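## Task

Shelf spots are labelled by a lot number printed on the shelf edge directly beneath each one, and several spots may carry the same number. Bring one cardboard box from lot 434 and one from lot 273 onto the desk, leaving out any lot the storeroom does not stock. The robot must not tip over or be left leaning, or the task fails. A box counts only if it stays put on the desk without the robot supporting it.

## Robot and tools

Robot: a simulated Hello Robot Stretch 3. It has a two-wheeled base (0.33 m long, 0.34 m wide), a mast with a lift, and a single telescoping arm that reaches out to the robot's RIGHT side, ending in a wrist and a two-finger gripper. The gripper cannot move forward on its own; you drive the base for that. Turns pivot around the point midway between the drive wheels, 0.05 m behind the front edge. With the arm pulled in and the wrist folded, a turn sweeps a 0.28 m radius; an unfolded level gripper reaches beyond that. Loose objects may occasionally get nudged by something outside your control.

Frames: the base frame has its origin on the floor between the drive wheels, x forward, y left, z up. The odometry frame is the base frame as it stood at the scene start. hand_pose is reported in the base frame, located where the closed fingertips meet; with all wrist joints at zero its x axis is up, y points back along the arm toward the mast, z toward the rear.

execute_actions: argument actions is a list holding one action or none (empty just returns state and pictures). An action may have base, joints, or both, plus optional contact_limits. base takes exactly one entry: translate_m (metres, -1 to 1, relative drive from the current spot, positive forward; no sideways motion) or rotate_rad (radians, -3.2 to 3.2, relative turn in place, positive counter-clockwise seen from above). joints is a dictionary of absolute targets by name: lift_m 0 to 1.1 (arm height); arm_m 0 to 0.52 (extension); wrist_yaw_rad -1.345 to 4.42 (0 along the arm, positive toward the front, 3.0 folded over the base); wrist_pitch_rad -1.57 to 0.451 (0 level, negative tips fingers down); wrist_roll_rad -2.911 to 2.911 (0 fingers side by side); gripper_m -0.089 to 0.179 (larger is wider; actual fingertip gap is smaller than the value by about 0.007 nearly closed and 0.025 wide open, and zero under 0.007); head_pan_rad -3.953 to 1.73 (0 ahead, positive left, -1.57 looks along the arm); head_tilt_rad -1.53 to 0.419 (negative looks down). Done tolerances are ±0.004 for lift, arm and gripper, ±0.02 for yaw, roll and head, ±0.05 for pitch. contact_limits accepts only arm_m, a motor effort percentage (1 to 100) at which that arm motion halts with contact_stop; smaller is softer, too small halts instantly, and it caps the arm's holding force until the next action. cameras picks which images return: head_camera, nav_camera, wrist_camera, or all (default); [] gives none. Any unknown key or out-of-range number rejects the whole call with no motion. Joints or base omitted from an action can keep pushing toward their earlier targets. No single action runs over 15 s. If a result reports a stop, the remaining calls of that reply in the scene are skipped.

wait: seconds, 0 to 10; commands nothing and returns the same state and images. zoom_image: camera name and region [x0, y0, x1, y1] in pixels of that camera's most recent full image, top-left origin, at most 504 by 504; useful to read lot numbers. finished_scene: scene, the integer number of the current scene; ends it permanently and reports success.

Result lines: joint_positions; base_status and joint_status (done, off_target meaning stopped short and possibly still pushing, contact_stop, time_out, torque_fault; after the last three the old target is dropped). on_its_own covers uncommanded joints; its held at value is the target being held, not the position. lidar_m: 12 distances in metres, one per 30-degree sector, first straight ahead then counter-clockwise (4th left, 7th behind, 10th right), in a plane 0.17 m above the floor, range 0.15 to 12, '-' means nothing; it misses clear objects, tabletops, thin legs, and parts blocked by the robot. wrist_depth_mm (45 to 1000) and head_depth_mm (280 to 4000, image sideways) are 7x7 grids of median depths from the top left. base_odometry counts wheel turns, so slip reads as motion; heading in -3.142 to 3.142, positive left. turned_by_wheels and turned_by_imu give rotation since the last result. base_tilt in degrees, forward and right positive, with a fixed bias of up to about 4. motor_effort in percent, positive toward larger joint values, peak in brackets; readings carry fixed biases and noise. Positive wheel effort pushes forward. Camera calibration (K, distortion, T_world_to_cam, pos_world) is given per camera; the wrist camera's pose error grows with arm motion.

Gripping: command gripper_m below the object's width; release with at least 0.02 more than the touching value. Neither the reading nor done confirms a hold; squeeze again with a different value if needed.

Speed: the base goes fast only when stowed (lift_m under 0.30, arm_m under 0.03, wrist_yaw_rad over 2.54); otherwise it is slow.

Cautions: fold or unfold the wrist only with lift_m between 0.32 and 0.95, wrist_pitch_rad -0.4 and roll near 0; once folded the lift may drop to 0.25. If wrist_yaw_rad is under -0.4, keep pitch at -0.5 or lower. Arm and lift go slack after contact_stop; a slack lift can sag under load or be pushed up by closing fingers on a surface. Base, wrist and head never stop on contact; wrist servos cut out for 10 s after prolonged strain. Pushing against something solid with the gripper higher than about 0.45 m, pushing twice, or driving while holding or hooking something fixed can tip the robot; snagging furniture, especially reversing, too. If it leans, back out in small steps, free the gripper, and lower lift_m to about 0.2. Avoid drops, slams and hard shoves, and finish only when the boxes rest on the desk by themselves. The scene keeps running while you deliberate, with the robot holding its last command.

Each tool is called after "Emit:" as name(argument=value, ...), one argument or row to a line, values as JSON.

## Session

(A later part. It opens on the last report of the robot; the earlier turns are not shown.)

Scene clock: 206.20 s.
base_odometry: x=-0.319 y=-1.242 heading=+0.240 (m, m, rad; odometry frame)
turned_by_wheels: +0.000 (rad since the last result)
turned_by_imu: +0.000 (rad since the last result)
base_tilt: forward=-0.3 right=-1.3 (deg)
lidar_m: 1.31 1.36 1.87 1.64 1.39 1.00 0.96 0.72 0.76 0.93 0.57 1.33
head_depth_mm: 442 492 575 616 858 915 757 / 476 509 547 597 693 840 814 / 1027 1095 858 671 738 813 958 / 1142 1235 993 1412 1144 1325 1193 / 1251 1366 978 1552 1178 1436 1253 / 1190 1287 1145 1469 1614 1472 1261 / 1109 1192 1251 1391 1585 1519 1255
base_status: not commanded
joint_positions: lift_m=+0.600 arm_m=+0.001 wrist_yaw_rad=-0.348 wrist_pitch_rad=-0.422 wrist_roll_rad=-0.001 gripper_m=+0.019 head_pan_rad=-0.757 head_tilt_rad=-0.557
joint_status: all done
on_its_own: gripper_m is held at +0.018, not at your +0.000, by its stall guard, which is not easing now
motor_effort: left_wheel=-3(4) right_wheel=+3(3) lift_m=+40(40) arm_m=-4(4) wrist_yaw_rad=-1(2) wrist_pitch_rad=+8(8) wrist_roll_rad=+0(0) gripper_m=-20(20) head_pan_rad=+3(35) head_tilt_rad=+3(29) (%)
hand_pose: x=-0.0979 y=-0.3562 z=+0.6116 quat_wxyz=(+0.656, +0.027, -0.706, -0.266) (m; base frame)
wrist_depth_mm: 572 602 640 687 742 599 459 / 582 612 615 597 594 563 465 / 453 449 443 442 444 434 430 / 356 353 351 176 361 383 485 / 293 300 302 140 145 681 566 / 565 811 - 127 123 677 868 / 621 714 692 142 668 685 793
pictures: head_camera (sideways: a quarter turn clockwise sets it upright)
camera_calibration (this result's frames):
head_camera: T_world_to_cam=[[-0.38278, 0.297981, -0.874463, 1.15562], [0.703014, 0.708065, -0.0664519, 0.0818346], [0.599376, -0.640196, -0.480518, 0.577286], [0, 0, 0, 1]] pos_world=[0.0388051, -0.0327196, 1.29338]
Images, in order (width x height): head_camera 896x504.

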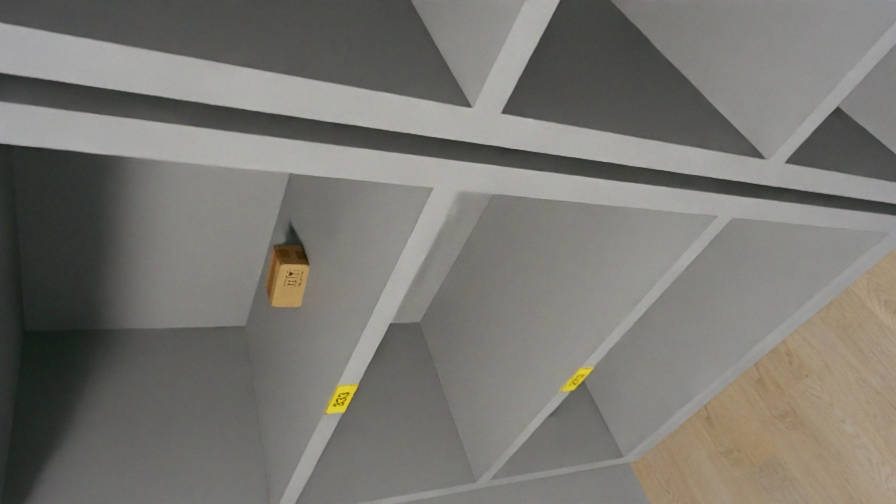

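Emit:
execute_actions(
  actions=[
    {"joints": {"wrist_yaw_rad": 2.65, "head_pan_rad": -3.0, "head_tilt_rad": -0.35}},
  ],
  cameras=["head_camera", "nav_camera"],
)

Scene clock: 221.60 s.
base_odometry: x=-0.319 y=-1.242 heading=+0.240 (m, m, rad; odometry frame)
turned_by_wheels: +0.000 (rad since the last result)
turned_by_imu: +0.000 (rad since the last result)
base_tilt: forward=-0.2 right=-1.3 (deg)
lidar_m: 1.31 1.36 1.87 1.64 1.39 1.00 0.97 0.72 0.76 0.94 0.57 1.33
head_depth_mm: 791 835 884 934 1008 1078 1161 / 807 847 900 957 1023 1097 1193 / 814 861 917 973 1042 1124 1206 / 820 870 929 985 1058 1137 1238 / 856 901 958 1022 1104 1185 1289 / 872 924 982 1050 1130 1222 1323 / 885 943 993 1066 1152 1247 1327
base_status: not commanded
joint_positions: lift_m=+0.600 arm_m=+0.001 wrist_yaw_rad=+2.647 wrist_pitch_rad=-0.422 wrist_roll_rad=-0.001 gripper_m=+0.019 head_pan_rad=-2.993 head_tilt_rad=-0.360
joint_status: all done
on_its_own: gripper_m is held at +0.018, not at your +0.000, by its stall guard, which is not easing now
motor_effort: left_wheel=-3(3) right_wheel=+3(3) lift_m=+40(40) arm_m=-3(4) wrist_yaw_rad=+3(3) wrist_pitch_rad=+8(8) wrist_roll_rad=+0(0) gripper_m=-20(20) head_pan_rad=-3(32) head_tilt_rad=+5(23) (%)
hand_pose: x=+0.0851 y=+0.0512 z=+0.6116 quat_wxyz=(+0.313, +0.706, -0.025, +0.635) (m; base frame)
wrist_depth_mm: - - - - - - - / - - - - - - - / - - - - - - - / - - - 176 - - - / - - - 141 145 - - / - 922 - 127 123 900 891 / - 826 796 142 748 789 794
pictures: head_camera (sideways: a quarter turn clockwise sets it upright), nav_camera (sideways: a quarter turn counterclockwise sets it upright)
camera_calibration (this result's frames):
head_camera: T_world_to_cam=[[0.29179, 0.0905423, -0.952187, 1.25292], [0.111006, -0.991988, -0.0603099, 0.0774659], [-0.950019, -0.0881011, -0.299503, 0.351176], [0, 0, 0, 1]] pos_world=[-0.040566, -0.00565837, 1.30287]
nav_camera: T_world_to_cam=[[-0.320836, -0.0653286, 0.944879, -1.18475], [-0.163196, 0.986511, 0.0127934, 0.0345152], [-0.932969, -0.150096, -0.327169, 0.384735], [0, 0, 0, 1]] pos_world=[-0.0155317, -0.0537006, 1.24488]
Images, in order (width x height): head_camera 896x504, nav_camera 672x504.

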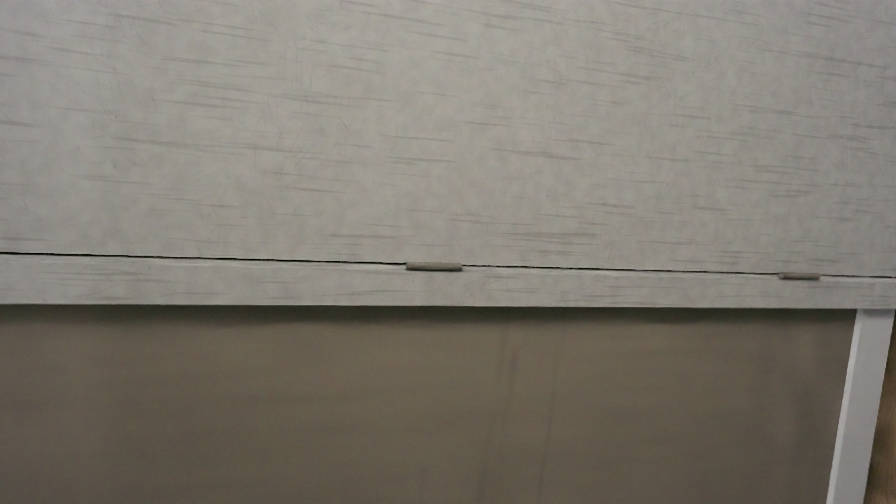

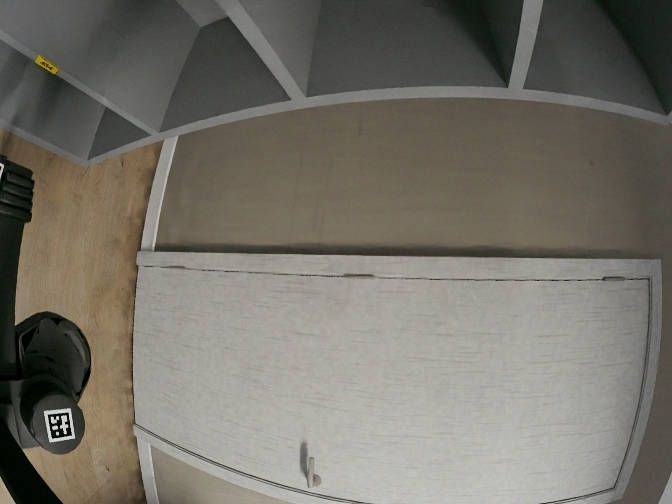

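Emit:
execute_actions(
  actions=[
    {"joints": {"lift_m": 0.29, "head_pan_rad": -3.9, "head_tilt_rad": -0.35}},
  ],
  cameras=["head_camera", "nav_camera"],
)

Scene clock: 235.63 s.
base_odometry: x=-0.319 y=-1.242 heading=+0.240 (m, m, rad; odometry frame)
turned_by_wheels: +0.000 (rad since the last result)
turned_by_imu: +0.000 (rad since the last result)
base_tilt: forward=-0.4 right=-1.3 (deg)
lidar_m: 1.31 1.36 1.86 1.65 1.39 1.00 0.97 0.72 0.76 0.94 0.57 1.34
head_depth_mm: - - - - - - - / 1407 1502 1625 1706 - - - / 1272 1366 1480 1573 1724 1803 1476 / 1153 1220 1315 1405 1517 1651 1472 / 1053 1113 1186 1264 1356 1461 1449 / 944 995 1056 1124 1188 1279 1356 / 878 923 967 1027 1086 1150 1233
base_status: not commanded
joint_positions: lift_m=+0.290 arm_m=+0.001 wrist_yaw_rad=+2.647 wrist_pitch_rad=-0.422 wrist_roll_rad=-0.001 gripper_m=+0.019 head_pan_rad=-3.893 head_tilt_rad=-0.359
joint_status: all done
on_its_own: gripper_m is held at +0.018, not at your +0.000, by its stall guard, which is not easing now
motor_effort: left_wheel=-4(3) right_wheel=+3(3) lift_m=+32(36) arm_m=-3(4) wrist_yaw_rad=+2(3) wrist_pitch_rad=+9(8) wrist_roll_rad=+0(0) gripper_m=-20(20) head_pan_rad=-2(33) head_tilt_rad=+5(3) (%)
hand_pose: x=+0.0850 y=+0.0512 z=+0.3019 quat_wxyz=(+0.313, +0.706, -0.025, +0.635) (m; base frame)
wrist_depth_mm: - - - - - - - / - - - - - - - / 987 971 967 969 932 928 922 / 771 758 753 176 705 743 735 / 636 614 613 140 145 599 605 / - 531 - 127 123 516 515 / - - - 143 433 450 452
pictures: head_camera (sideways: a quarter turn clockwise sets it upright), nav_camera (sideways: a quarter turn counterclockwise sets it upright)
camera_calibration (this result's frames):
head_camera: T_world_to_cam=[[0.252258, -0.172285, -0.952199, 1.25318], [-0.708122, -0.70351, -0.0603084, 0.0824606], [-0.659491, 0.689487, -0.299465, 0.349354], [0, 0, 0, 1]] pos_world=[-0.027337, 0.0330408, 1.30287]
nav_camera: T_world_to_cam=[[-0.250559, 0.21071, 0.944892, -1.1852], [0.671392, 0.740992, 0.012794, 0.0294234], [-0.697462, 0.637599, -0.327131, 0.383249], [0, 0, 0, 1]] pos_world=[-0.0494149, -0.0164289, 1.24488]
Images, in order (width x height): head_camera 896x504, nav_camera 672x504.

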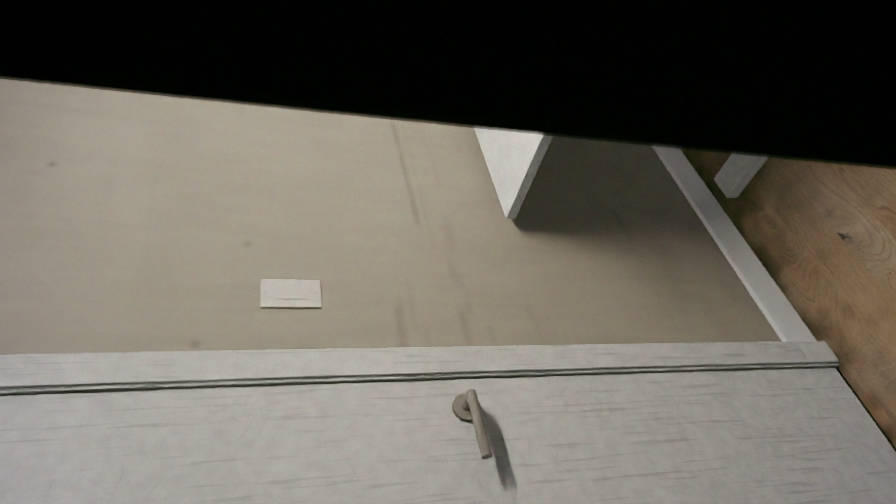

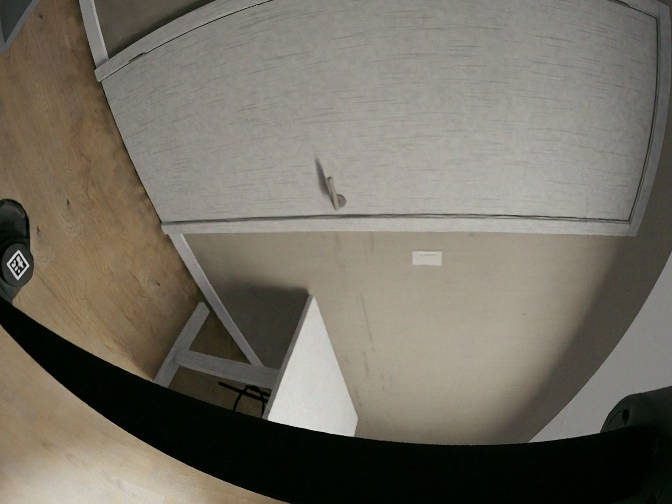

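Emit:
execute_actions(
  actions=[
    {"base": {"rotate_rad": 2.34}, "joints": {"head_pan_rad": -0.5, "head_tilt_rad": -0.5}},
  ],
  cameras=["head_camera"],
)

Scene clock: 276.00 s.
base_odometry: x=-0.319 y=-1.242 heading=+2.580 (m, m, rad; odometry frame)
turned_by_wheels: +2.340 (rad since the last result)
turned_by_imu: +2.307 (rad since the last result)
base_tilt: forward=-0.3 right=-1.2 (deg)
lidar_m: 1.13 0.97 0.97 0.72 0.94 0.65 0.57 1.31 1.31 1.49 2.51 1.26
head_depth_mm: 3146 3404 3615 3174 2156 1651 1335 / 3242 3504 3748 3061 2126 1635 1331 / 3316 3503 3650 2719 2122 1635 1332 / 3286 3577 2351 1350 2042 1572 1313 / 2452 2659 2279 1420 2005 1609 1323 / 1911 2013 2008 1393 1844 1599 1311 / 1569 1627 1710 1493 1853 1592 1305
base_status: done
joint_positions: lift_m=+0.290 arm_m=+0.001 wrist_yaw_rad=+2.647 wrist_pitch_rad=-0.422 wrist_roll_rad=-0.001 gripper_m=+0.019 head_pan_rad=-0.507 head_tilt_rad=-0.494
joint_status: all done
on_its_own: gripper_m is held at +0.018, not at your +0.000, by its stall guard, which is not easing now
motor_effort: left_wheel=-3(9) right_wheel=+4(11) lift_m=+32(32) arm_m=-4(4) wrist_yaw_rad=+1(2) wrist_pitch_rad=+9(8) wrist_roll_rad=+0(0) gripper_m=-20(20) head_pan_rad=+3(33) head_tilt_rad=-4(20) (%)
hand_pose: x=+0.0850 y=+0.0512 z=+0.3019 quat_wxyz=(+0.313, +0.706, -0.025, +0.635) (m; base frame)
wrist_depth_mm: 719 699 - - 939 839 796 / 816 758 - - - 923 867 / 796 792 963 958 949 931 880 / 625 695 758 176 707 727 735 / 602 622 612 140 145 610 609 / - 526 - 127 123 519 513 / - - - 143 430 450 449
pictures: head_camera (sideways: a quarter turn clockwise sets it upright)
camera_calibration (this result's frames):
head_camera: T_world_to_cam=[[-0.396026, 0.167025, -0.902921, 1.19282], [0.50955, 0.857999, -0.0647769, 0.0808394], [0.763886, -0.485737, -0.424898, 0.503908], [0, 0, 0, 1]] pos_world=[0.0462674, -0.0238233, 1.29636]
Images, in order (width x height): head_camera 896x504.

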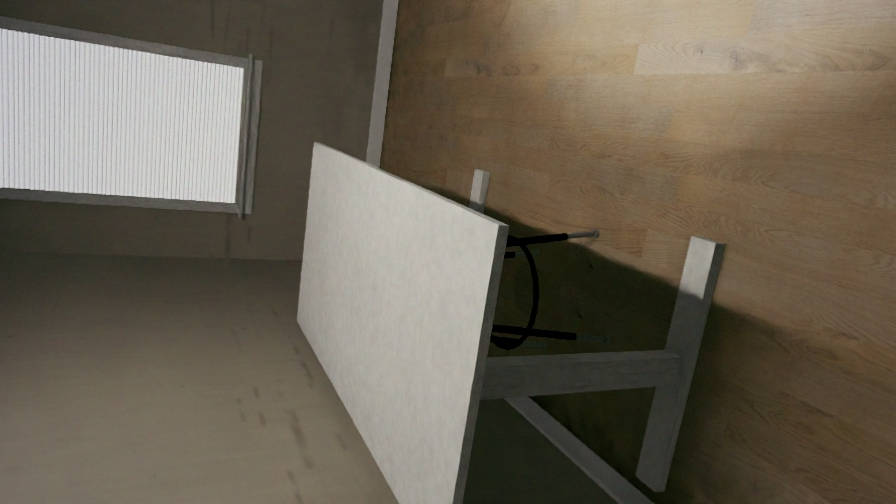

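Emit:
execute_actions(
  actions=[
    {"base": {"translate_m": 0.72}},
  ],
  cameras=[],
)

Scene clock: 282.97 s.
base_odometry: x=-0.928 y=-0.859 heading=+2.580 (m, m, rad; odometry frame)
turned_by_wheels: +0.000 (rad since the last result)
turned_by_imu: +0.000 (rad since the last result)
base_tilt: forward=-0.4 right=-1.2 (deg)
lidar_m: 0.58 0.47 0.47 0.54 0.94 1.46 1.28 1.81 1.80 2.06 1.10 0.62
head_depth_mm: 2698 2902 3099 1375 954 734 1268 / 2788 2996 3164 1369 949 729 1285 / 2735 2976 3180 1346 942 725 1220 / 1669 1831 1946 1340 934 746 1249 / 1208 1287 1396 1334 931 767 1326 / 930 989 1049 1116 926 788 1270 / 766 802 843 882 883 914 1056
base_status: done
joint_positions: lift_m=+0.290 arm_m=+0.001 wrist_yaw_rad=+2.648 wrist_pitch_rad=-0.422 wrist_roll_rad=-0.001 gripper_m=+0.019 head_pan_rad=-0.507 head_tilt_rad=-0.495
joint_status: not commanded
on_its_own: gripper_m is held at +0.018, not at your +0.000, by its stall guard, which is not easing now
motor_effort: left_wheel=-4(8) right_wheel=+4(11) lift_m=+32(31) arm_m=-4(4) wrist_yaw_rad=+2(1) wrist_pitch_rad=+9(9) wrist_roll_rad=+0(0) gripper_m=-20(20) head_pan_rad=+3(3) head_tilt_rad=-4(4) (%)
hand_pose: x=+0.0849 y=+0.0512 z=+0.3018 quat_wxyz=(+0.313, +0.706, -0.025, +0.635) (m; base frame)
wrist_depth_mm: 648 579 535 486 449 417 408 / 727 653 593 529 491 455 440 / 856 735 656 588 535 491 472 / 760 754 731 176 561 548 515 / 641 619 624 140 145 585 541 / - 531 - 127 123 520 520 / - - - 142 429 450 450
pictures: none
No camera images: the call's "cameras" was empty. Leave "cameras" out to get every camera's image.

Emit:
execute_actions(
  actions=[
    {"base": {"rotate_rad": 0.845}, "joints": {"head_pan_rad": -1.45, "head_tilt_rad": -0.75, "lift_m": 0.85}},
  ],
  cameras=["head_camera"],
)

Scene clock: 293.53 s.
base_odometry: x=-0.928 y=-0.859 heading=-2.859 (m, m, rad; odometry frame)
turned_by_wheels: +0.845 (rad since the last result)
turned_by_imu: +0.833 (rad since the last result)
base_tilt: forward=-0.3 right=-1.2 (deg)
lidar_m: 0.47 0.50 0.69 1.01 1.28 1.86 1.80 1.89 2.63 0.62 0.68 0.48
head_depth_mm: 2704 2956 1224 909 750 1448 - / 2769 1802 1206 903 764 1425 - / 2831 1782 1196 895 785 1428 - / 2673 1756 1183 891 782 - 1121 / 1661 1618 1169 878 1480 1374 1149 / 1194 1276 1162 875 1478 1304 1153 / 932 978 1016 871 1121 1243 1149
base_status: done
joint_positions: lift_m=+0.850 arm_m=+0.001 wrist_yaw_rad=+2.648 wrist_pitch_rad=-0.423 wrist_roll_rad=-0.001 gripper_m=+0.019 head_pan_rad=-1.443 head_tilt_rad=-0.741
joint_status: all done
on_its_own: gripper_m is held at +0.018, not at your +0.000, by its stall guard, which is not easing now
motor_effort: left_wheel=-4(9) right_wheel=+4(8) lift_m=+40(43) arm_m=-4(4) wrist_yaw_rad=+1(1) wrist_pitch_rad=+9(9) wrist_roll_rad=+0(0) gripper_m=-20(20) head_pan_rad=-3(32) head_tilt_rad=-5(28) (%)
hand_pose: x=+0.0849 y=+0.0512 z=+0.8614 quat_wxyz=(+0.313, +0.706, -0.025, +0.635) (m; base frame)
wrist_depth_mm: - - - - 678 494 389 / - - - - 719 515 401 / - - - - 766 535 418 / - - - 177 694 561 427 / - - - 140 145 581 440 / - - - 128 123 595 462 / - - - 143 843 615 480
pictures: head_camera (sideways: a quarter turn clockwise sets it upright)
camera_calibration (this result's frames):
head_camera: T_world_to_cam=[[-0.126872, 0.623806, -0.771213, 1.01944], [0.990887, 0.115164, -0.0698585, 0.0844972], [0.0452381, -0.773048, -0.632732, 0.778698], [0, 0, 0, 1]] pos_world=[0.0103842, -0.0436902, 1.28481]
Images, in order (width x height): head_camera 896x504.

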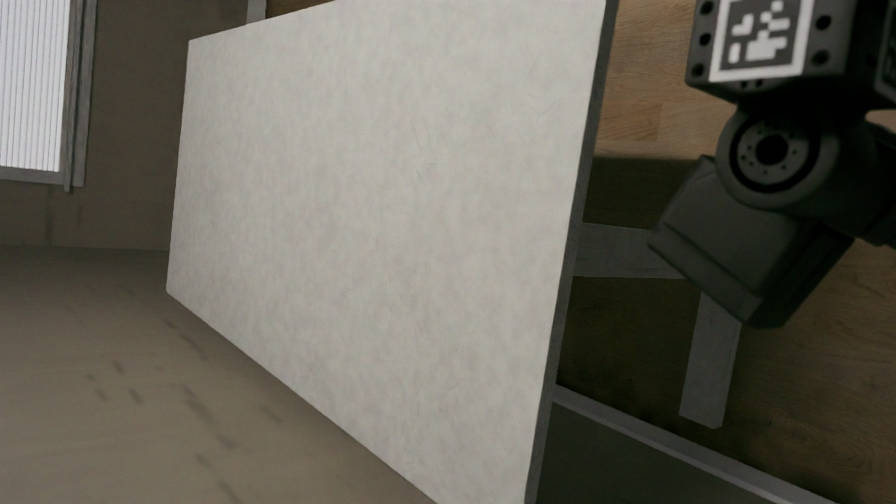

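Emit:
execute_actions(
  actions=[
    {"joints": {"wrist_yaw_rad": 0.0}},
  ],
  cameras=[],
)

Emit:
execute_actions(
  actions=[
    {"joints": {"arm_m": 0.34, "wrist_pitch_rad": -0.32}},
  ],
  cameras=["head_camera", "wrist_camera"],
)

Scene clock: 302.33 s.
base_odometry: x=-0.928 y=-0.859 heading=-2.859 (m, m, rad; odometry frame)
turned_by_wheels: +0.000 (rad since the last result)
turned_by_imu: +0.000 (rad since the last result)
base_tilt: forward=-0.4 right=-1.3 (deg)
lidar_m: 0.47 0.49 0.69 1.01 1.29 1.85 1.80 1.88 2.62 0.62 0.68 0.48
head_depth_mm: 2749 2952 1227 908 752 1435 - / 2779 1821 1203 902 762 1404 - / 2795 1784 1195 897 527 - - / 2748 1772 1188 894 777 1251 1162 / 1652 1622 1173 885 1480 1312 1158 / 1185 1262 1156 879 1480 1296 1153 / 924 977 1012 868 1116 1246 1151
base_status: not commanded
joint_positions: lift_m=+0.850 arm_m=+0.001 wrist_yaw_rad=+0.003 wrist_pitch_rad=-0.423 wrist_roll_rad=-0.001 gripper_m=+0.019 head_pan_rad=-1.443 head_tilt_rad=-0.741
joint_status: all done
on_its_own: gripper_m is held at +0.018, not at your +0.000, by its stall guard, which is not easing now
motor_effort: left_wheel=-4(4) right_wheel=+4(3) lift_m=+41(41) arm_m=-4(4) wrist_yaw_rad=-2(2) wrist_pitch_rad=+9(9) wrist_roll_rad=+0(0) gripper_m=-20(20) head_pan_rad=-3(2) head_tilt_rad=-5(5) (%)
hand_pose: x=-0.0208 y=-0.3696 z=+0.8614 quat_wxyz=(+0.692, +0.150, -0.690, -0.147) (m; base frame)
wrist_depth_mm: 611 838 - - - - - / 609 759 800 780 790 - - / 573 593 595 578 576 569 - / 469 464 464 177 437 451 - / 414 396 396 140 145 376 376 / 620 870 - 127 123 - - / 629 848 - 142 - - -
pictures: none
No camera images: the call's "cameras" was empty. Leave "cameras" out to get every camera's image.

Scene clock: 306.03 s.
base_odometry: x=-0.928 y=-0.859 heading=-2.859 (m, m, rad; odometry frame)
turned_by_wheels: +0.000 (rad since the last result)
turned_by_imu: +0.000 (rad since the last result)
base_tilt: forward=-0.3 right=-1.1 (deg)
lidar_m: 0.47 0.49 0.69 1.01 1.29 1.86 1.80 1.88 2.63 0.62 0.68 0.48
head_depth_mm: 2721 2948 1345 - 746 1345 1184 / 2768 1816 1328 845 766 1362 1174 / 2809 1790 1291 866 785 1353 1168 / 2694 1754 1183 891 782 1265 1157 / 1653 1619 1169 881 1478 1309 1165 / 1187 1270 1161 876 1469 1300 1160 / 928 975 1013 872 1122 1243 1145
base_status: not commanded
joint_positions: lift_m=+0.850 arm_m=+0.340 wrist_yaw_rad=+0.002 wrist_pitch_rad=-0.350 wrist_roll_rad=-0.001 gripper_m=+0.019 head_pan_rad=-1.443 head_tilt_rad=-0.741
joint_status: all done
on_its_own: gripper_m is held at +0.018, not at your +0.000, by its stall guard, which is not easing now
motor_effort: left_wheel=-4(4) right_wheel=+3(3) lift_m=+41(41) arm_m=+5(4) wrist_yaw_rad=-1(4) wrist_pitch_rad=+12(14) wrist_roll_rad=+0(0) gripper_m=-19(19) head_pan_rad=-3(3) head_tilt_rad=-6(5) (%)
hand_pose: x=-0.0211 y=-0.7172 z=+0.8781 quat_wxyz=(+0.697, +0.124, -0.695, -0.123) (m; base frame)
wrist_depth_mm: 588 834 - - - - - / 592 838 - - - - - / 598 711 694 698 682 802 - / 534 528 534 176 501 517 - / 426 422 425 140 145 416 434 / 354 354 - 127 123 348 347 / 304 304 299 142 285 300 300
pictures: head_camera (sideways: a quarter turn clockwise sets it upright), wrist_camera
camera_calibration (this result's frames):
head_camera: T_world_to_cam=[[-0.126739, 0.623833, -0.771213, 1.01944], [0.990912, 0.114953, -0.0698585, 0.084497], [0.0450732, -0.773058, -0.632732, 0.7787], [0, 0, 0, 1]] pos_world=[0.0103748, -0.0436911, 1.28481]
wrist_camera: T_world_to_cam=[[-0.99893, -0.040765, -0.0218529, -0.0244419], [-0.0027578, 0.524118, -0.851641, 1.15617], [0.0461707, -0.850669, -0.52367, 0.0168884], [0, 0, 0, 1]] pos_world=[-0.022007, -0.592601, 0.992954]
Images, in order (width x height): head_camera 896x504, wrist_camera 644x364.

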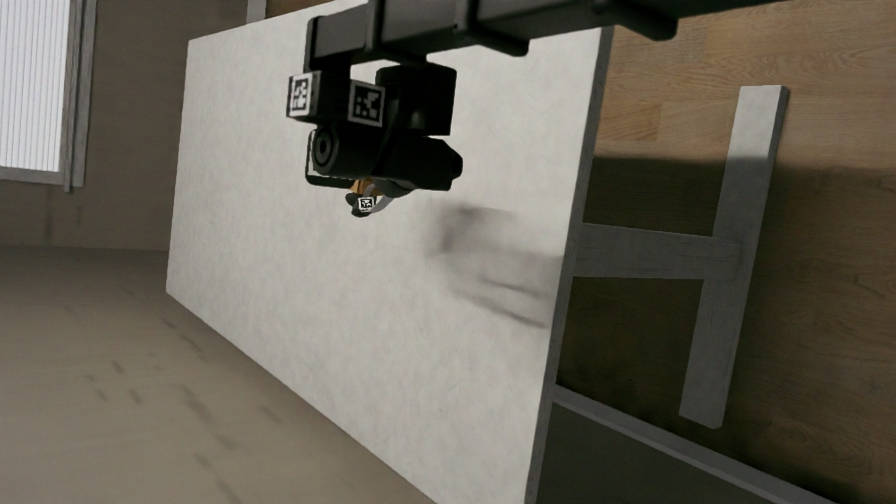

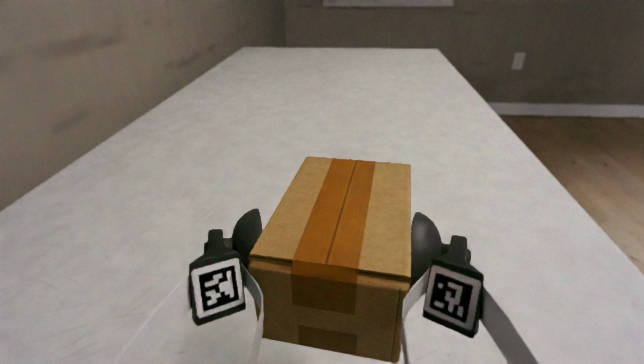

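Emit:
execute_actions(
  actions=[
    {"joints": {"lift_m": 0.726}},
  ],
  cameras=["wrist_camera"],
)

Scene clock: 316.00 s.
base_odometry: x=-0.928 y=-0.859 heading=-2.859 (m, m, rad; odometry frame)
turned_by_wheels: +0.000 (rad since the last result)
turned_by_imu: +0.000 (rad since the last result)
base_tilt: forward=-0.3 right=-1.2 (deg)
lidar_m: 0.47 0.50 0.69 1.01 1.29 1.86 1.80 1.89 2.63 0.62 0.68 0.48
head_depth_mm: 2714 2981 1215 939 761 - - / 2806 1812 1210 993 743 1369 1169 / 2778 1772 1203 979 1503 1364 1165 / 2732 1753 1173 888 782 1257 1166 / 1655 1627 1170 883 1488 1312 1156 / 1192 1264 1163 877 1475 1305 1148 / 926 979 1016 867 1123 1243 1147
base_status: not commanded
joint_positions: lift_m=+0.726 arm_m=+0.340 wrist_yaw_rad=+0.002 wrist_pitch_rad=-0.349 wrist_roll_rad=-0.001 gripper_m=+0.019 head_pan_rad=-1.443 head_tilt_rad=-0.741
joint_status: all done
on_its_own: gripper_m is held at +0.018, not at your +0.000, by its stall guard, which is not easing now
motor_effort: left_wheel=-4(4) right_wheel=+4(4) lift_m=+32(38) arm_m=+5(4) wrist_yaw_rad=-2(2) wrist_pitch_rad=+11(12) wrist_roll_rad=+0(0) gripper_m=-20(20) head_pan_rad=-2(3) head_tilt_rad=-5(5) (%)
hand_pose: x=-0.0211 y=-0.7172 z=+0.7545 quat_wxyz=(+0.697, +0.124, -0.695, -0.122) (m; base frame)
wrist_depth_mm: 593 802 - - - - - / 560 561 563 553 547 542 - / 382 380 376 376 372 368 366 / 286 286 284 177 268 280 279 / 231 229 229 140 145 226 225 / 192 192 - 127 123 188 188 / 165 164 162 143 154 162 162
pictures: wrist_camera
camera_calibration (this result's frames):
wrist_camera: T_world_to_cam=[[-0.99893, -0.040773, -0.0218392, -0.0271603], [-0.00275749, 0.52382, -0.851824, 1.05086], [0.0461712, -0.850852, -0.523372, -0.0482238], [0, 0, 0, 1]] pos_world=[-0.022007, -0.5926, 0.869315]
Images, in order (width x height): wrist_camera 644x364.

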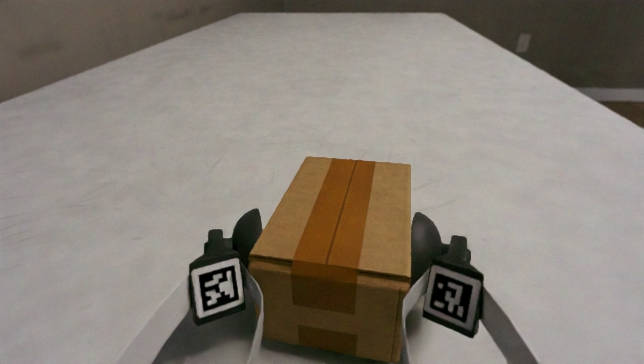

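Emit:
execute_actions(
  actions=[
    {"joints": {"gripper_m": 0.12}},
  ],
  cameras=["wrist_camera"],
)

Scene clock: 322.93 s.
base_odometry: x=-0.928 y=-0.859 heading=-2.859 (m, m, rad; odometry frame)
turned_by_wheels: +0.000 (rad since the last result)
turned_by_imu: +0.000 (rad since the last result)
base_tilt: forward=-0.1 right=-1.3 (deg)
lidar_m: 0.47 0.49 0.69 1.00 1.28 1.85 1.80 1.88 2.63 0.62 0.68 0.48
head_depth_mm: 2715 2958 1221 939 757 - - / 2786 1796 1204 993 743 1364 1180 / 2801 1786 1198 968 1501 1358 1169 / 2741 1770 1192 886 782 1256 1161 / 1659 1623 1174 884 1495 1307 1153 / 1191 1267 1155 877 1479 1301 1155 / 925 976 1019 874 1119 1247 1142
base_status: not commanded
joint_positions: lift_m=+0.726 arm_m=+0.340 wrist_yaw_rad=+0.002 wrist_pitch_rad=-0.342 wrist_roll_rad=-0.001 gripper_m=+0.120 head_pan_rad=-1.443 head_tilt_rad=-0.741
joint_status: all done
motor_effort: left_wheel=-4(4) right_wheel=+3(4) lift_m=+32(31) arm_m=+4(5) wrist_yaw_rad=-1(2) wrist_pitch_rad=+8(11) wrist_roll_rad=+0(0) gripper_m=+1(80) head_pan_rad=-2(3) head_tilt_rad=-5(5) (%)
hand_pose: x=-0.0211 y=-0.7181 z=+0.7563 quat_wxyz=(+0.698, +0.121, -0.696, -0.120) (m; base frame)
wrist_depth_mm: 597 831 - - - - - / 557 585 577 571 566 567 - / 391 387 387 383 385 376 378 / 292 291 291 200 287 286 284 / 234 234 233 153 212 239 230 / 194 198 181 131 180 - 191 / 171 162 161 141 160 160 164
pictures: wrist_camera
camera_calibration (this result's frames):
wrist_camera: T_world_to_cam=[[-0.998929, -0.040941, -0.0215372, -0.0275029], [-0.0027454, 0.517212, -0.855853, 1.05114], [0.0461788, -0.854877, -0.516771, -0.0558839], [0, 0, 0, 1]] pos_world=[-0.022007, -0.592563, 0.87015]
Images, in order (width x height): wrist_camera 644x364.

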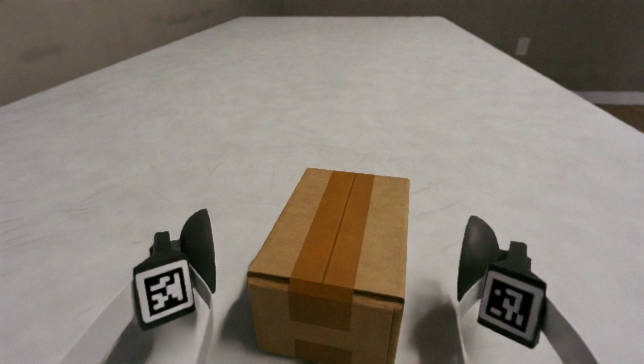

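Placed. Now lift clear, retract, fold and stow.

Emit:
execute_actions(
  actions=[
    {"joints": {"lift_m": 0.85}},
  ],
  cameras=[],
)

Emit:
execute_actions(
  actions=[
    {"joints": {"arm_m": 0.0, "wrist_pitch_rad": -0.4}},
  ],
  cameras=[],
)

Emit:
execute_actions(
  actions=[
    {"joints": {"wrist_yaw_rad": 3.0}},
  ],
  cameras=["head_camera"],
)

Scene clock: 331.90 s.
base_odometry: x=-0.928 y=-0.859 heading=-2.859 (m, m, rad; odometry frame)
turned_by_wheels: +0.000 (rad since the last result)
turned_by_imu: +0.000 (rad since the last result)
base_tilt: forward=-0.3 right=-1.2 (deg)
lidar_m: 0.47 0.50 0.69 1.01 1.29 1.86 1.80 1.88 2.63 0.62 0.68 0.48
head_depth_mm: 2738 2918 1346 - 746 1346 1180 / 2761 1816 1342 845 764 1364 1175 / 2794 1778 1261 840 782 1351 1172 / 2769 1752 1189 890 783 1258 1168 / 1663 1628 1173 885 1481 1312 1153 / 1192 1274 1161 876 1470 1305 1157 / 928 977 1014 873 1125 1240 1146
base_status: not commanded
joint_positions: lift_m=+0.850 arm_m=+0.340 wrist_yaw_rad=+0.002 wrist_pitch_rad=-0.341 wrist_roll_rad=-0.001 gripper_m=+0.120 head_pan_rad=-1.443 head_tilt_rad=-0.741
joint_status: all done
motor_effort: left_wheel=-4(3) right_wheel=+4(4) lift_m=+39(40) arm_m=+5(5) wrist_yaw_rad=-1(2) wrist_pitch_rad=+8(8) wrist_roll_rad=+0(0) gripper_m=+1(0) head_pan_rad=-2(3) head_tilt_rad=-5(5) (%)
hand_pose: x=-0.0211 y=-0.7182 z=+0.8802 quat_wxyz=(+0.698, +0.121, -0.696, -0.119) (m; base frame)
wrist_depth_mm: 599 828 - - - - - / 593 838 - - - - - / 600 719 722 713 706 810 - / 543 537 540 531 537 530 - / 433 431 429 427 426 443 462 / 362 366 358 354 353 - 354 / 310 299 306 255 296 294 303
pictures: none
No camera images: the call's "cameras" was empty. Leave "cameras" out to get every camera's image.

Scene clock: 335.60 s.
base_odometry: x=-0.928 y=-0.859 heading=-2.859 (m, m, rad; odometry frame)
turned_by_wheels: +0.000 (rad since the last result)
turned_by_imu: +0.000 (rad since the last result)
base_tilt: forward=-0.4 right=-1.2 (deg)
lidar_m: 0.47 0.49 0.69 1.01 1.28 1.86 1.80 1.89 2.63 0.62 0.68 0.48
head_depth_mm: 2751 2961 1216 910 749 1446 - / 2748 1807 1203 905 743 1404 - / 2816 1794 1192 849 758 - - / 2704 1764 1183 889 778 1256 1157 / 1663 1623 1171 883 1482 1316 1158 / 1183 1268 1165 878 1471 1302 1154 / 929 976 1014 870 1123 1240 1149
base_status: not commanded
joint_positions: lift_m=+0.850 arm_m=+0.001 wrist_yaw_rad=+0.002 wrist_pitch_rad=-0.413 wrist_roll_rad=-0.001 gripper_m=+0.120 head_pan_rad=-1.443 head_tilt_rad=-0.741
joint_status: all done
motor_effort: left_wheel=-4(4) right_wheel=+3(4) lift_m=+39(40) arm_m=-3(4) wrist_yaw_rad=-2(2) wrist_pitch_rad=+5(8) wrist_roll_rad=+0(0) gripper_m=+1(0) head_pan_rad=-2(3) head_tilt_rad=-5(6) (%)
hand_pose: x=-0.0211 y=-0.3708 z=+0.8636 quat_wxyz=(+0.693, +0.146, -0.691, -0.145) (m; base frame)
wrist_depth_mm: 600 850 - - - - - / 604 771 832 819 832 - - / 584 609 614 537 598 590 - / 476 473 472 469 464 462 - / 407 403 386 381 383 392 393 / 629 780 - 637 - - - / 615 935 - - - - -
pictures: none
No camera images: the call's "cameras" was empty. Leave "cameras" out to get every camera's image.

Scene clock: 338.10 s.
base_odometry: x=-0.928 y=-0.859 heading=-2.859 (m, m, rad; odometry frame)
turned_by_wheels: +0.000 (rad since the last result)
turned_by_imu: +0.000 (rad since the last result)
base_tilt: forward=-0.3 right=-1.3 (deg)
lidar_m: 0.47 0.50 0.69 1.01 1.29 1.86 1.80 1.88 2.63 0.62 0.68 0.48
head_depth_mm: 2752 2950 1213 907 753 1432 - / 2746 1827 1210 900 764 1424 - / 2794 1808 1196 849 785 1410 - / 2709 1766 1184 889 782 1102 - / 1652 1638 1174 883 1484 1376 1112 / 1193 1268 1162 876 1474 1309 1153 / 927 976 1015 871 1120 1245 1150
base_status: not commanded
joint_positions: lift_m=+0.850 arm_m=+0.001 wrist_yaw_rad=+2.997 wrist_pitch_rad=-0.413 wrist_roll_rad=-0.001 gripper_m=+0.120 head_pan_rad=-1.443 head_tilt_rad=-0.741
joint_status: all done
motor_effort: left_wheel=-4(4) right_wheel=+4(4) lift_m=+40(39) arm_m=-3(4) wrist_yaw_rad=+2(2) wrist_pitch_rad=+5(5) wrist_roll_rad=+0(0) gripper_m=+1(0) head_pan_rad=-2(2) head_tilt_rad=-6(5) (%)
hand_pose: x=+0.0112 y=+0.0769 z=+0.8636 quat_wxyz=(+0.195, +0.700, +0.095, +0.680) (m; base frame)
wrist_depth_mm: - - - - - 852 578 / - - - - - 820 574 / - - - - - 861 576 / - - - - - 882 587 / - - - - - 811 586 / - - - - - - 602 / - - - - - 984 572
pictures: head_camera (sideways: a quarter turn clockwise sets it upright)
camera_calibration (this result's frames):
head_camera: T_world_to_cam=[[-0.126737, 0.623835, -0.771212, 1.01943], [0.990912, 0.11495, -0.0698586, 0.0844971], [0.0450703, -0.773056, -0.632734, 0.778702], [0, 0, 0, 1]] pos_world=[0.0103747, -0.0436911, 1.28481]
Images, in order (width x height): head_camera 896x504.

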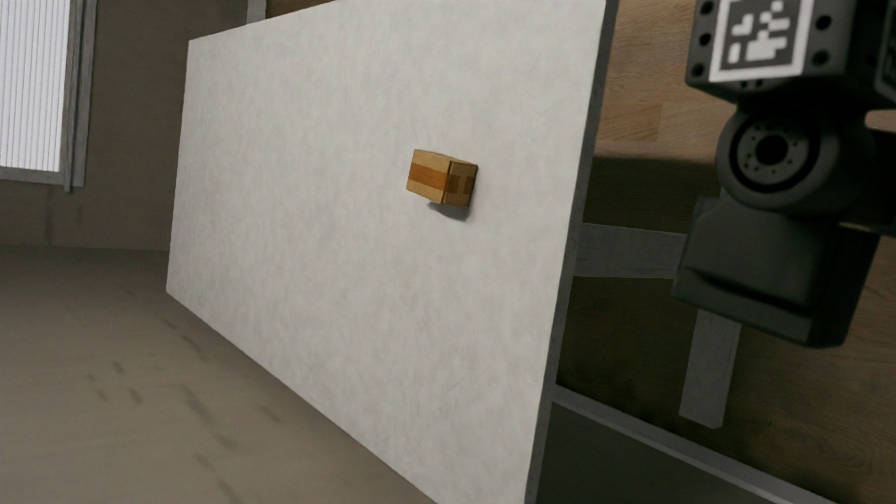

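Emit:
execute_actions(
  actions=[
    {"base": {"translate_m": -0.9}, "joints": {"lift_m": 0.28, "head_pan_rad": -1.2, "head_tilt_rad": -0.3}},
  ],
  cameras=["head_camera", "nav_camera"],
)

Scene clock: 376.83 s.
base_odometry: x=-0.064 y=-0.608 heading=-2.859 (m, m, rad; odometry frame)
turned_by_wheels: +0.000 (rad since the last result)
turned_by_imu: -0.001 (rad since the last result)
base_tilt: forward=-0.2 right=-1.3 (deg)
lidar_m: 1.36 1.43 1.39 1.03 1.26 0.94 0.91 0.95 1.32 3.26 1.37 1.11
head_depth_mm: 2825 2925 3014 3227 2964 2037 1558 / 2888 2972 3140 3338 2903 2025 1553 / 2969 3206 3352 3449 2900 2012 1547 / 3035 3177 3440 3525 2730 1995 1546 / 2574 2694 2851 2235 1561 1995 1532 / 2155 2242 2318 2205 1274 1819 1511 / 1857 1905 1970 1974 1261 1010 1523
base_status: done
joint_positions: lift_m=+0.280 arm_m=+0.001 wrist_yaw_rad=+2.998 wrist_pitch_rad=-0.414 wrist_roll_rad=-0.001 gripper_m=+0.120 head_pan_rad=-1.207 head_tilt_rad=-0.310
joint_status: all done
motor_effort: left_wheel=-4(10) right_wheel=+4(6) lift_m=+31(33) arm_m=-3(4) wrist_yaw_rad=+2(2) wrist_pitch_rad=+5(5) wrist_roll_rad=+0(0) gripper_m=+0(1) head_pan_rad=+3(20) head_tilt_rad=+5(37) (%)
hand_pose: x=+0.0110 y=+0.0769 z=+0.2938 quat_wxyz=(+0.195, +0.700, +0.095, +0.680) (m; base frame)
wrist_depth_mm: - - - - - - - / - - - - - - - / 970 966 946 949 940 927 918 / 754 750 743 744 736 729 733 / 621 615 613 610 607 619 601 / 526 531 - 536 518 - 507 / 468 - - - 443 433 439
pictures: head_camera (sideways: a quarter turn clockwise sets it upright), nav_camera (sideways: a quarter turn counterclockwise sets it upright)
camera_calibration (this result's frames):
head_camera: T_world_to_cam=[[-0.133734, 0.221188, -0.966018, 1.27359], [0.946525, 0.317304, -0.0583823, 0.0698635], [0.293608, -0.922168, -0.251794, 0.281496], [0, 0, 0, 1]] pos_world=[0.0215444, -0.0442836, 1.30527]
nav_camera: T_world_to_cam=[[0.115414, -0.255254, 0.959961, -1.20711], [-0.929223, -0.36927, 0.0135298, 0.0382284], [0.351032, -0.89358, -0.279807, 0.315262], [0, 0, 0, 1]] pos_world=[0.0641736, -0.0122907, 1.24647]
Images, in order (width x height): head_camera 896x504, nav_camera 672x504.

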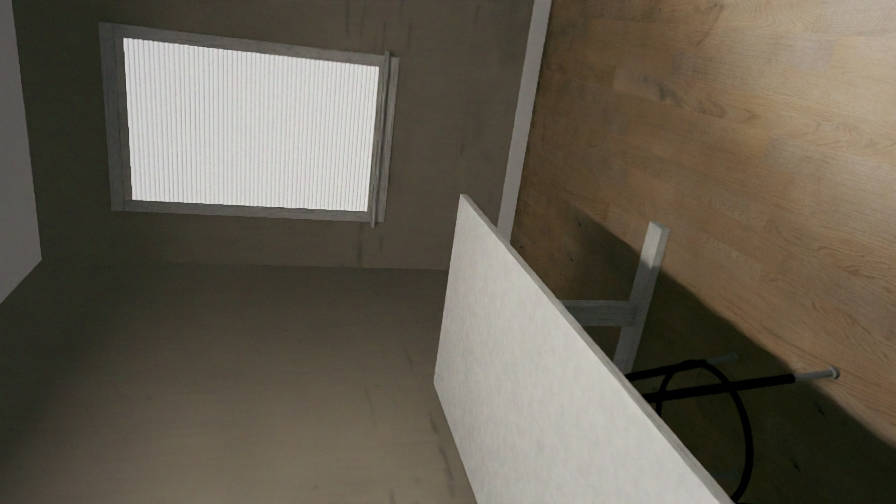

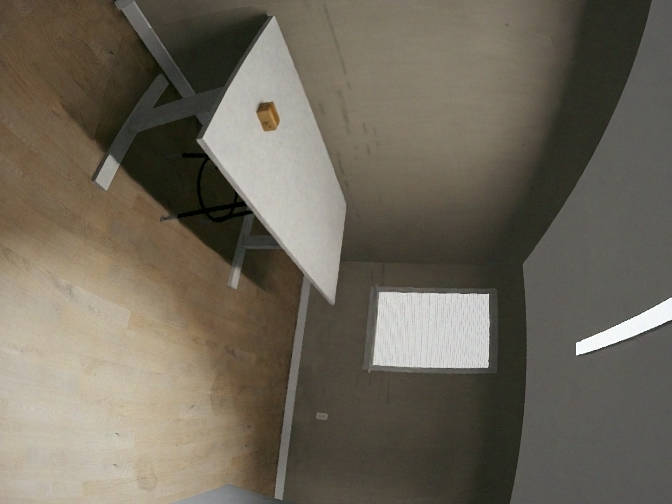

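Emit:
execute_actions(
  actions=[],
)

Scene clock: 399.70 s.
base_odometry: x=-0.064 y=-0.608 heading=-2.859 (m, m, rad; odometry frame)
turned_by_wheels: +0.000 (rad since the last result)
turned_by_imu: +0.000 (rad since the last result)
base_tilt: forward=-0.3 right=-1.2 (deg)
lidar_m: 1.36 1.43 1.39 1.03 1.26 0.94 0.91 0.95 1.32 3.24 1.37 1.11
head_depth_mm: 2805 2950 3017 3212 2972 2024 1557 / 2884 3041 3188 3299 2891 2018 1555 / 2995 3149 3289 3474 2888 1999 1542 / 3090 3198 3410 3477 2673 1989 1547 / 2587 2713 2892 2228 1566 1976 1536 / 2151 2226 2368 2197 1272 1808 1515 / 1840 1904 1988 1960 1248 1009 1513
base_status: done
joint_positions: lift_m=+0.280 arm_m=+0.001 wrist_yaw_rad=+2.998 wrist_pitch_rad=-0.414 wrist_roll_rad=-0.001 gripper_m=+0.120 head_pan_rad=-1.207 head_tilt_rad=-0.310
joint_status: all done
motor_effort: left_wheel=-4(10) right_wheel=+4(6) lift_m=+31(33) arm_m=-3(4) wrist_yaw_rad=+2(2) wrist_pitch_rad=+5(5) wrist_roll_rad=+0(0) gripper_m=+0(1) head_pan_rad=+3(20) head_tilt_rad=+5(37) (%)
hand_pose: x=+0.0110 y=+0.0769 z=+0.2938 quat_wxyz=(+0.195, +0.700, +0.095, +0.680) (m; base frame)
wrist_depth_mm: - - - - - - - / - - - - - - - / 977 972 951 922 925 907 911 / 750 751 743 744 738 736 720 / 615 621 609 609 601 616 593 / 523 533 - 527 518 - 510 / 469 - - - 449 432 445
pictures: head_camera (sideways: a quarter turn clockwise sets it upright), nav_camera (sideways: a quarter turn counterclockwise sets it upright), wrist_camera
camera_calibration (this result's frames):
head_camera: T_world_to_cam=[[-0.133734, 0.221188, -0.966018, 1.27359], [0.946525, 0.317304, -0.0583823, 0.0698635], [0.293608, -0.922168, -0.251794, 0.281496], [0, 0, 0, 1]] pos_world=[0.0215444, -0.0442836, 1.30527]
nav_camera: T_world_to_cam=[[0.115414, -0.255254, 0.959961, -1.20711], [-0.929224, -0.36927, 0.0135298, 0.0382284], [0.351031, -0.89358, -0.279807, 0.315263], [0, 0, 0, 1]] pos_world=[0.0641736, -0.0122907, 1.24647]
wrist_camera: T_world_to_cam=[[0.994039, -0.106285, -0.0242838, 0.0110136], [-0.081073, -0.571704, -0.816445, 0.317243], [0.0728924, 0.813547, -0.576913, 0.27234], [0, 0, 0, 1]] pos_world=[-0.00507961, -0.0390214, 0.416395]
Images, in order (width x height): head_camera 896x504, nav_camera 672x504, wrist_camera 644x364.

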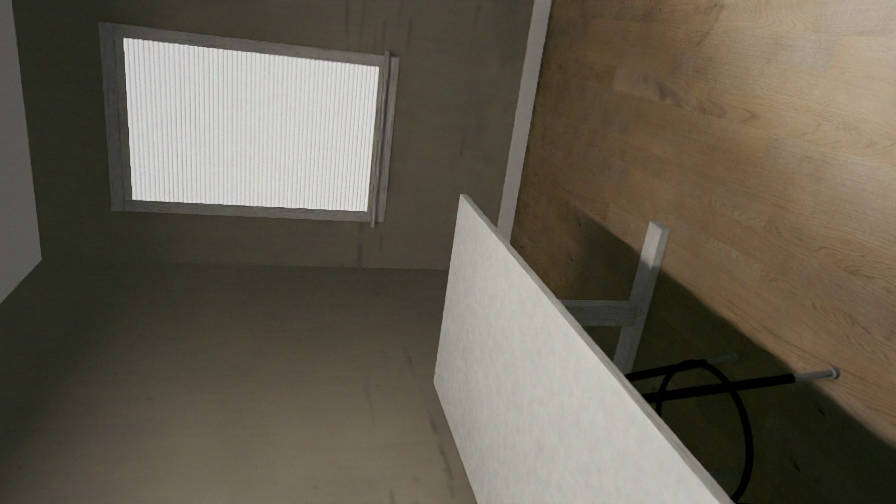

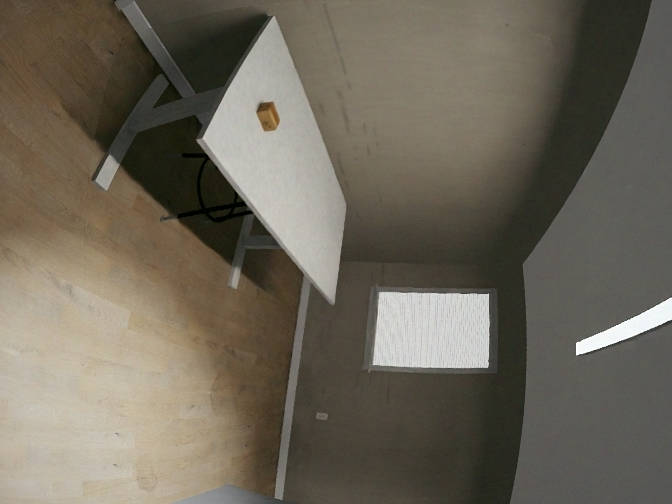

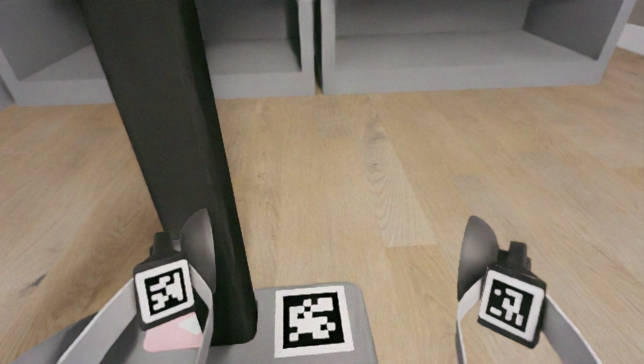

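Emit:
execute_actions(
  actions=[
    {"base": {"rotate_rad": -1.62}, "joints": {"head_pan_rad": 0.0, "head_tilt_rad": -0.4}},
  ],
  cameras=["nav_camera"],
)

Scene clock: 408.43 s.
base_odometry: x=-0.064 y=-0.608 heading=+1.805 (m, m, rad; odometry frame)
turned_by_wheels: -1.620 (rad since the last result)
turned_by_imu: -1.598 (rad since the last result)
base_tilt: forward=-0.2 right=-1.2 (deg)
lidar_m: 3.24 1.29 1.11 1.36 1.42 1.40 1.03 1.31 0.95 0.91 0.94 1.27
head_depth_mm: 2813 3050 3232 2397 2261 1842 1441 / 2868 3034 3217 3447 2490 1811 1433 / 2844 3034 3216 3369 2434 1813 1423 / 2829 2986 3217 3448 2424 1797 1417 / 2862 2991 3165 3356 2417 1784 1420 / 2840 3044 3223 3420 2422 1782 1402 / 2778 3002 3164 3172 2401 1777 1407
base_status: done
joint_positions: lift_m=+0.280 arm_m=+0.001 wrist_yaw_rad=+2.998 wrist_pitch_rad=-0.414 wrist_roll_rad=-0.001 gripper_m=+0.120 head_pan_rad=-0.007 head_tilt_rad=-0.396
joint_status: all done
motor_effort: left_wheel=+3(9) right_wheel=-4(9) lift_m=+31(31) arm_m=-4(3) wrist_yaw_rad=+2(2) wrist_pitch_rad=+5(5) wrist_roll_rad=+0(0) gripper_m=+0(1) head_pan_rad=+3(33) head_tilt_rad=-3(15) (%)
hand_pose: x=+0.0110 y=+0.0768 z=+0.2938 quat_wxyz=(+0.195, +0.700, +0.095, +0.680) (m; base frame)
wrist_depth_mm: - - - - - - - / - - - - - - - / 968 966 946 954 931 887 916 / 753 746 738 733 738 732 722 / 620 612 603 609 607 627 607 / 523 536 - 534 508 - 512 / 468 - - - 446 435 446
pictures: nav_camera (sideways: a quarter turn counterclockwise sets it upright)
camera_calibration (this result's frames):
nav_camera: T_world_to_cam=[[0.360957, 0.0144693, 0.93247, -1.17271], [0.00846384, -0.999889, 0.0122391, 0.0341904], [0.932544, 0.0034745, -0.361039, 0.417435], [0, 0, 0, 1]] pos_world=[0.0337327, 0.0497045, 1.24381]
Images, in order (width x height): nav_camera 672x504.

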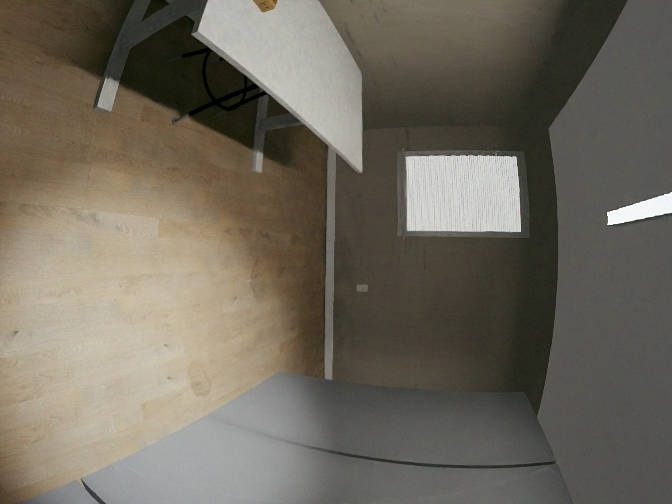

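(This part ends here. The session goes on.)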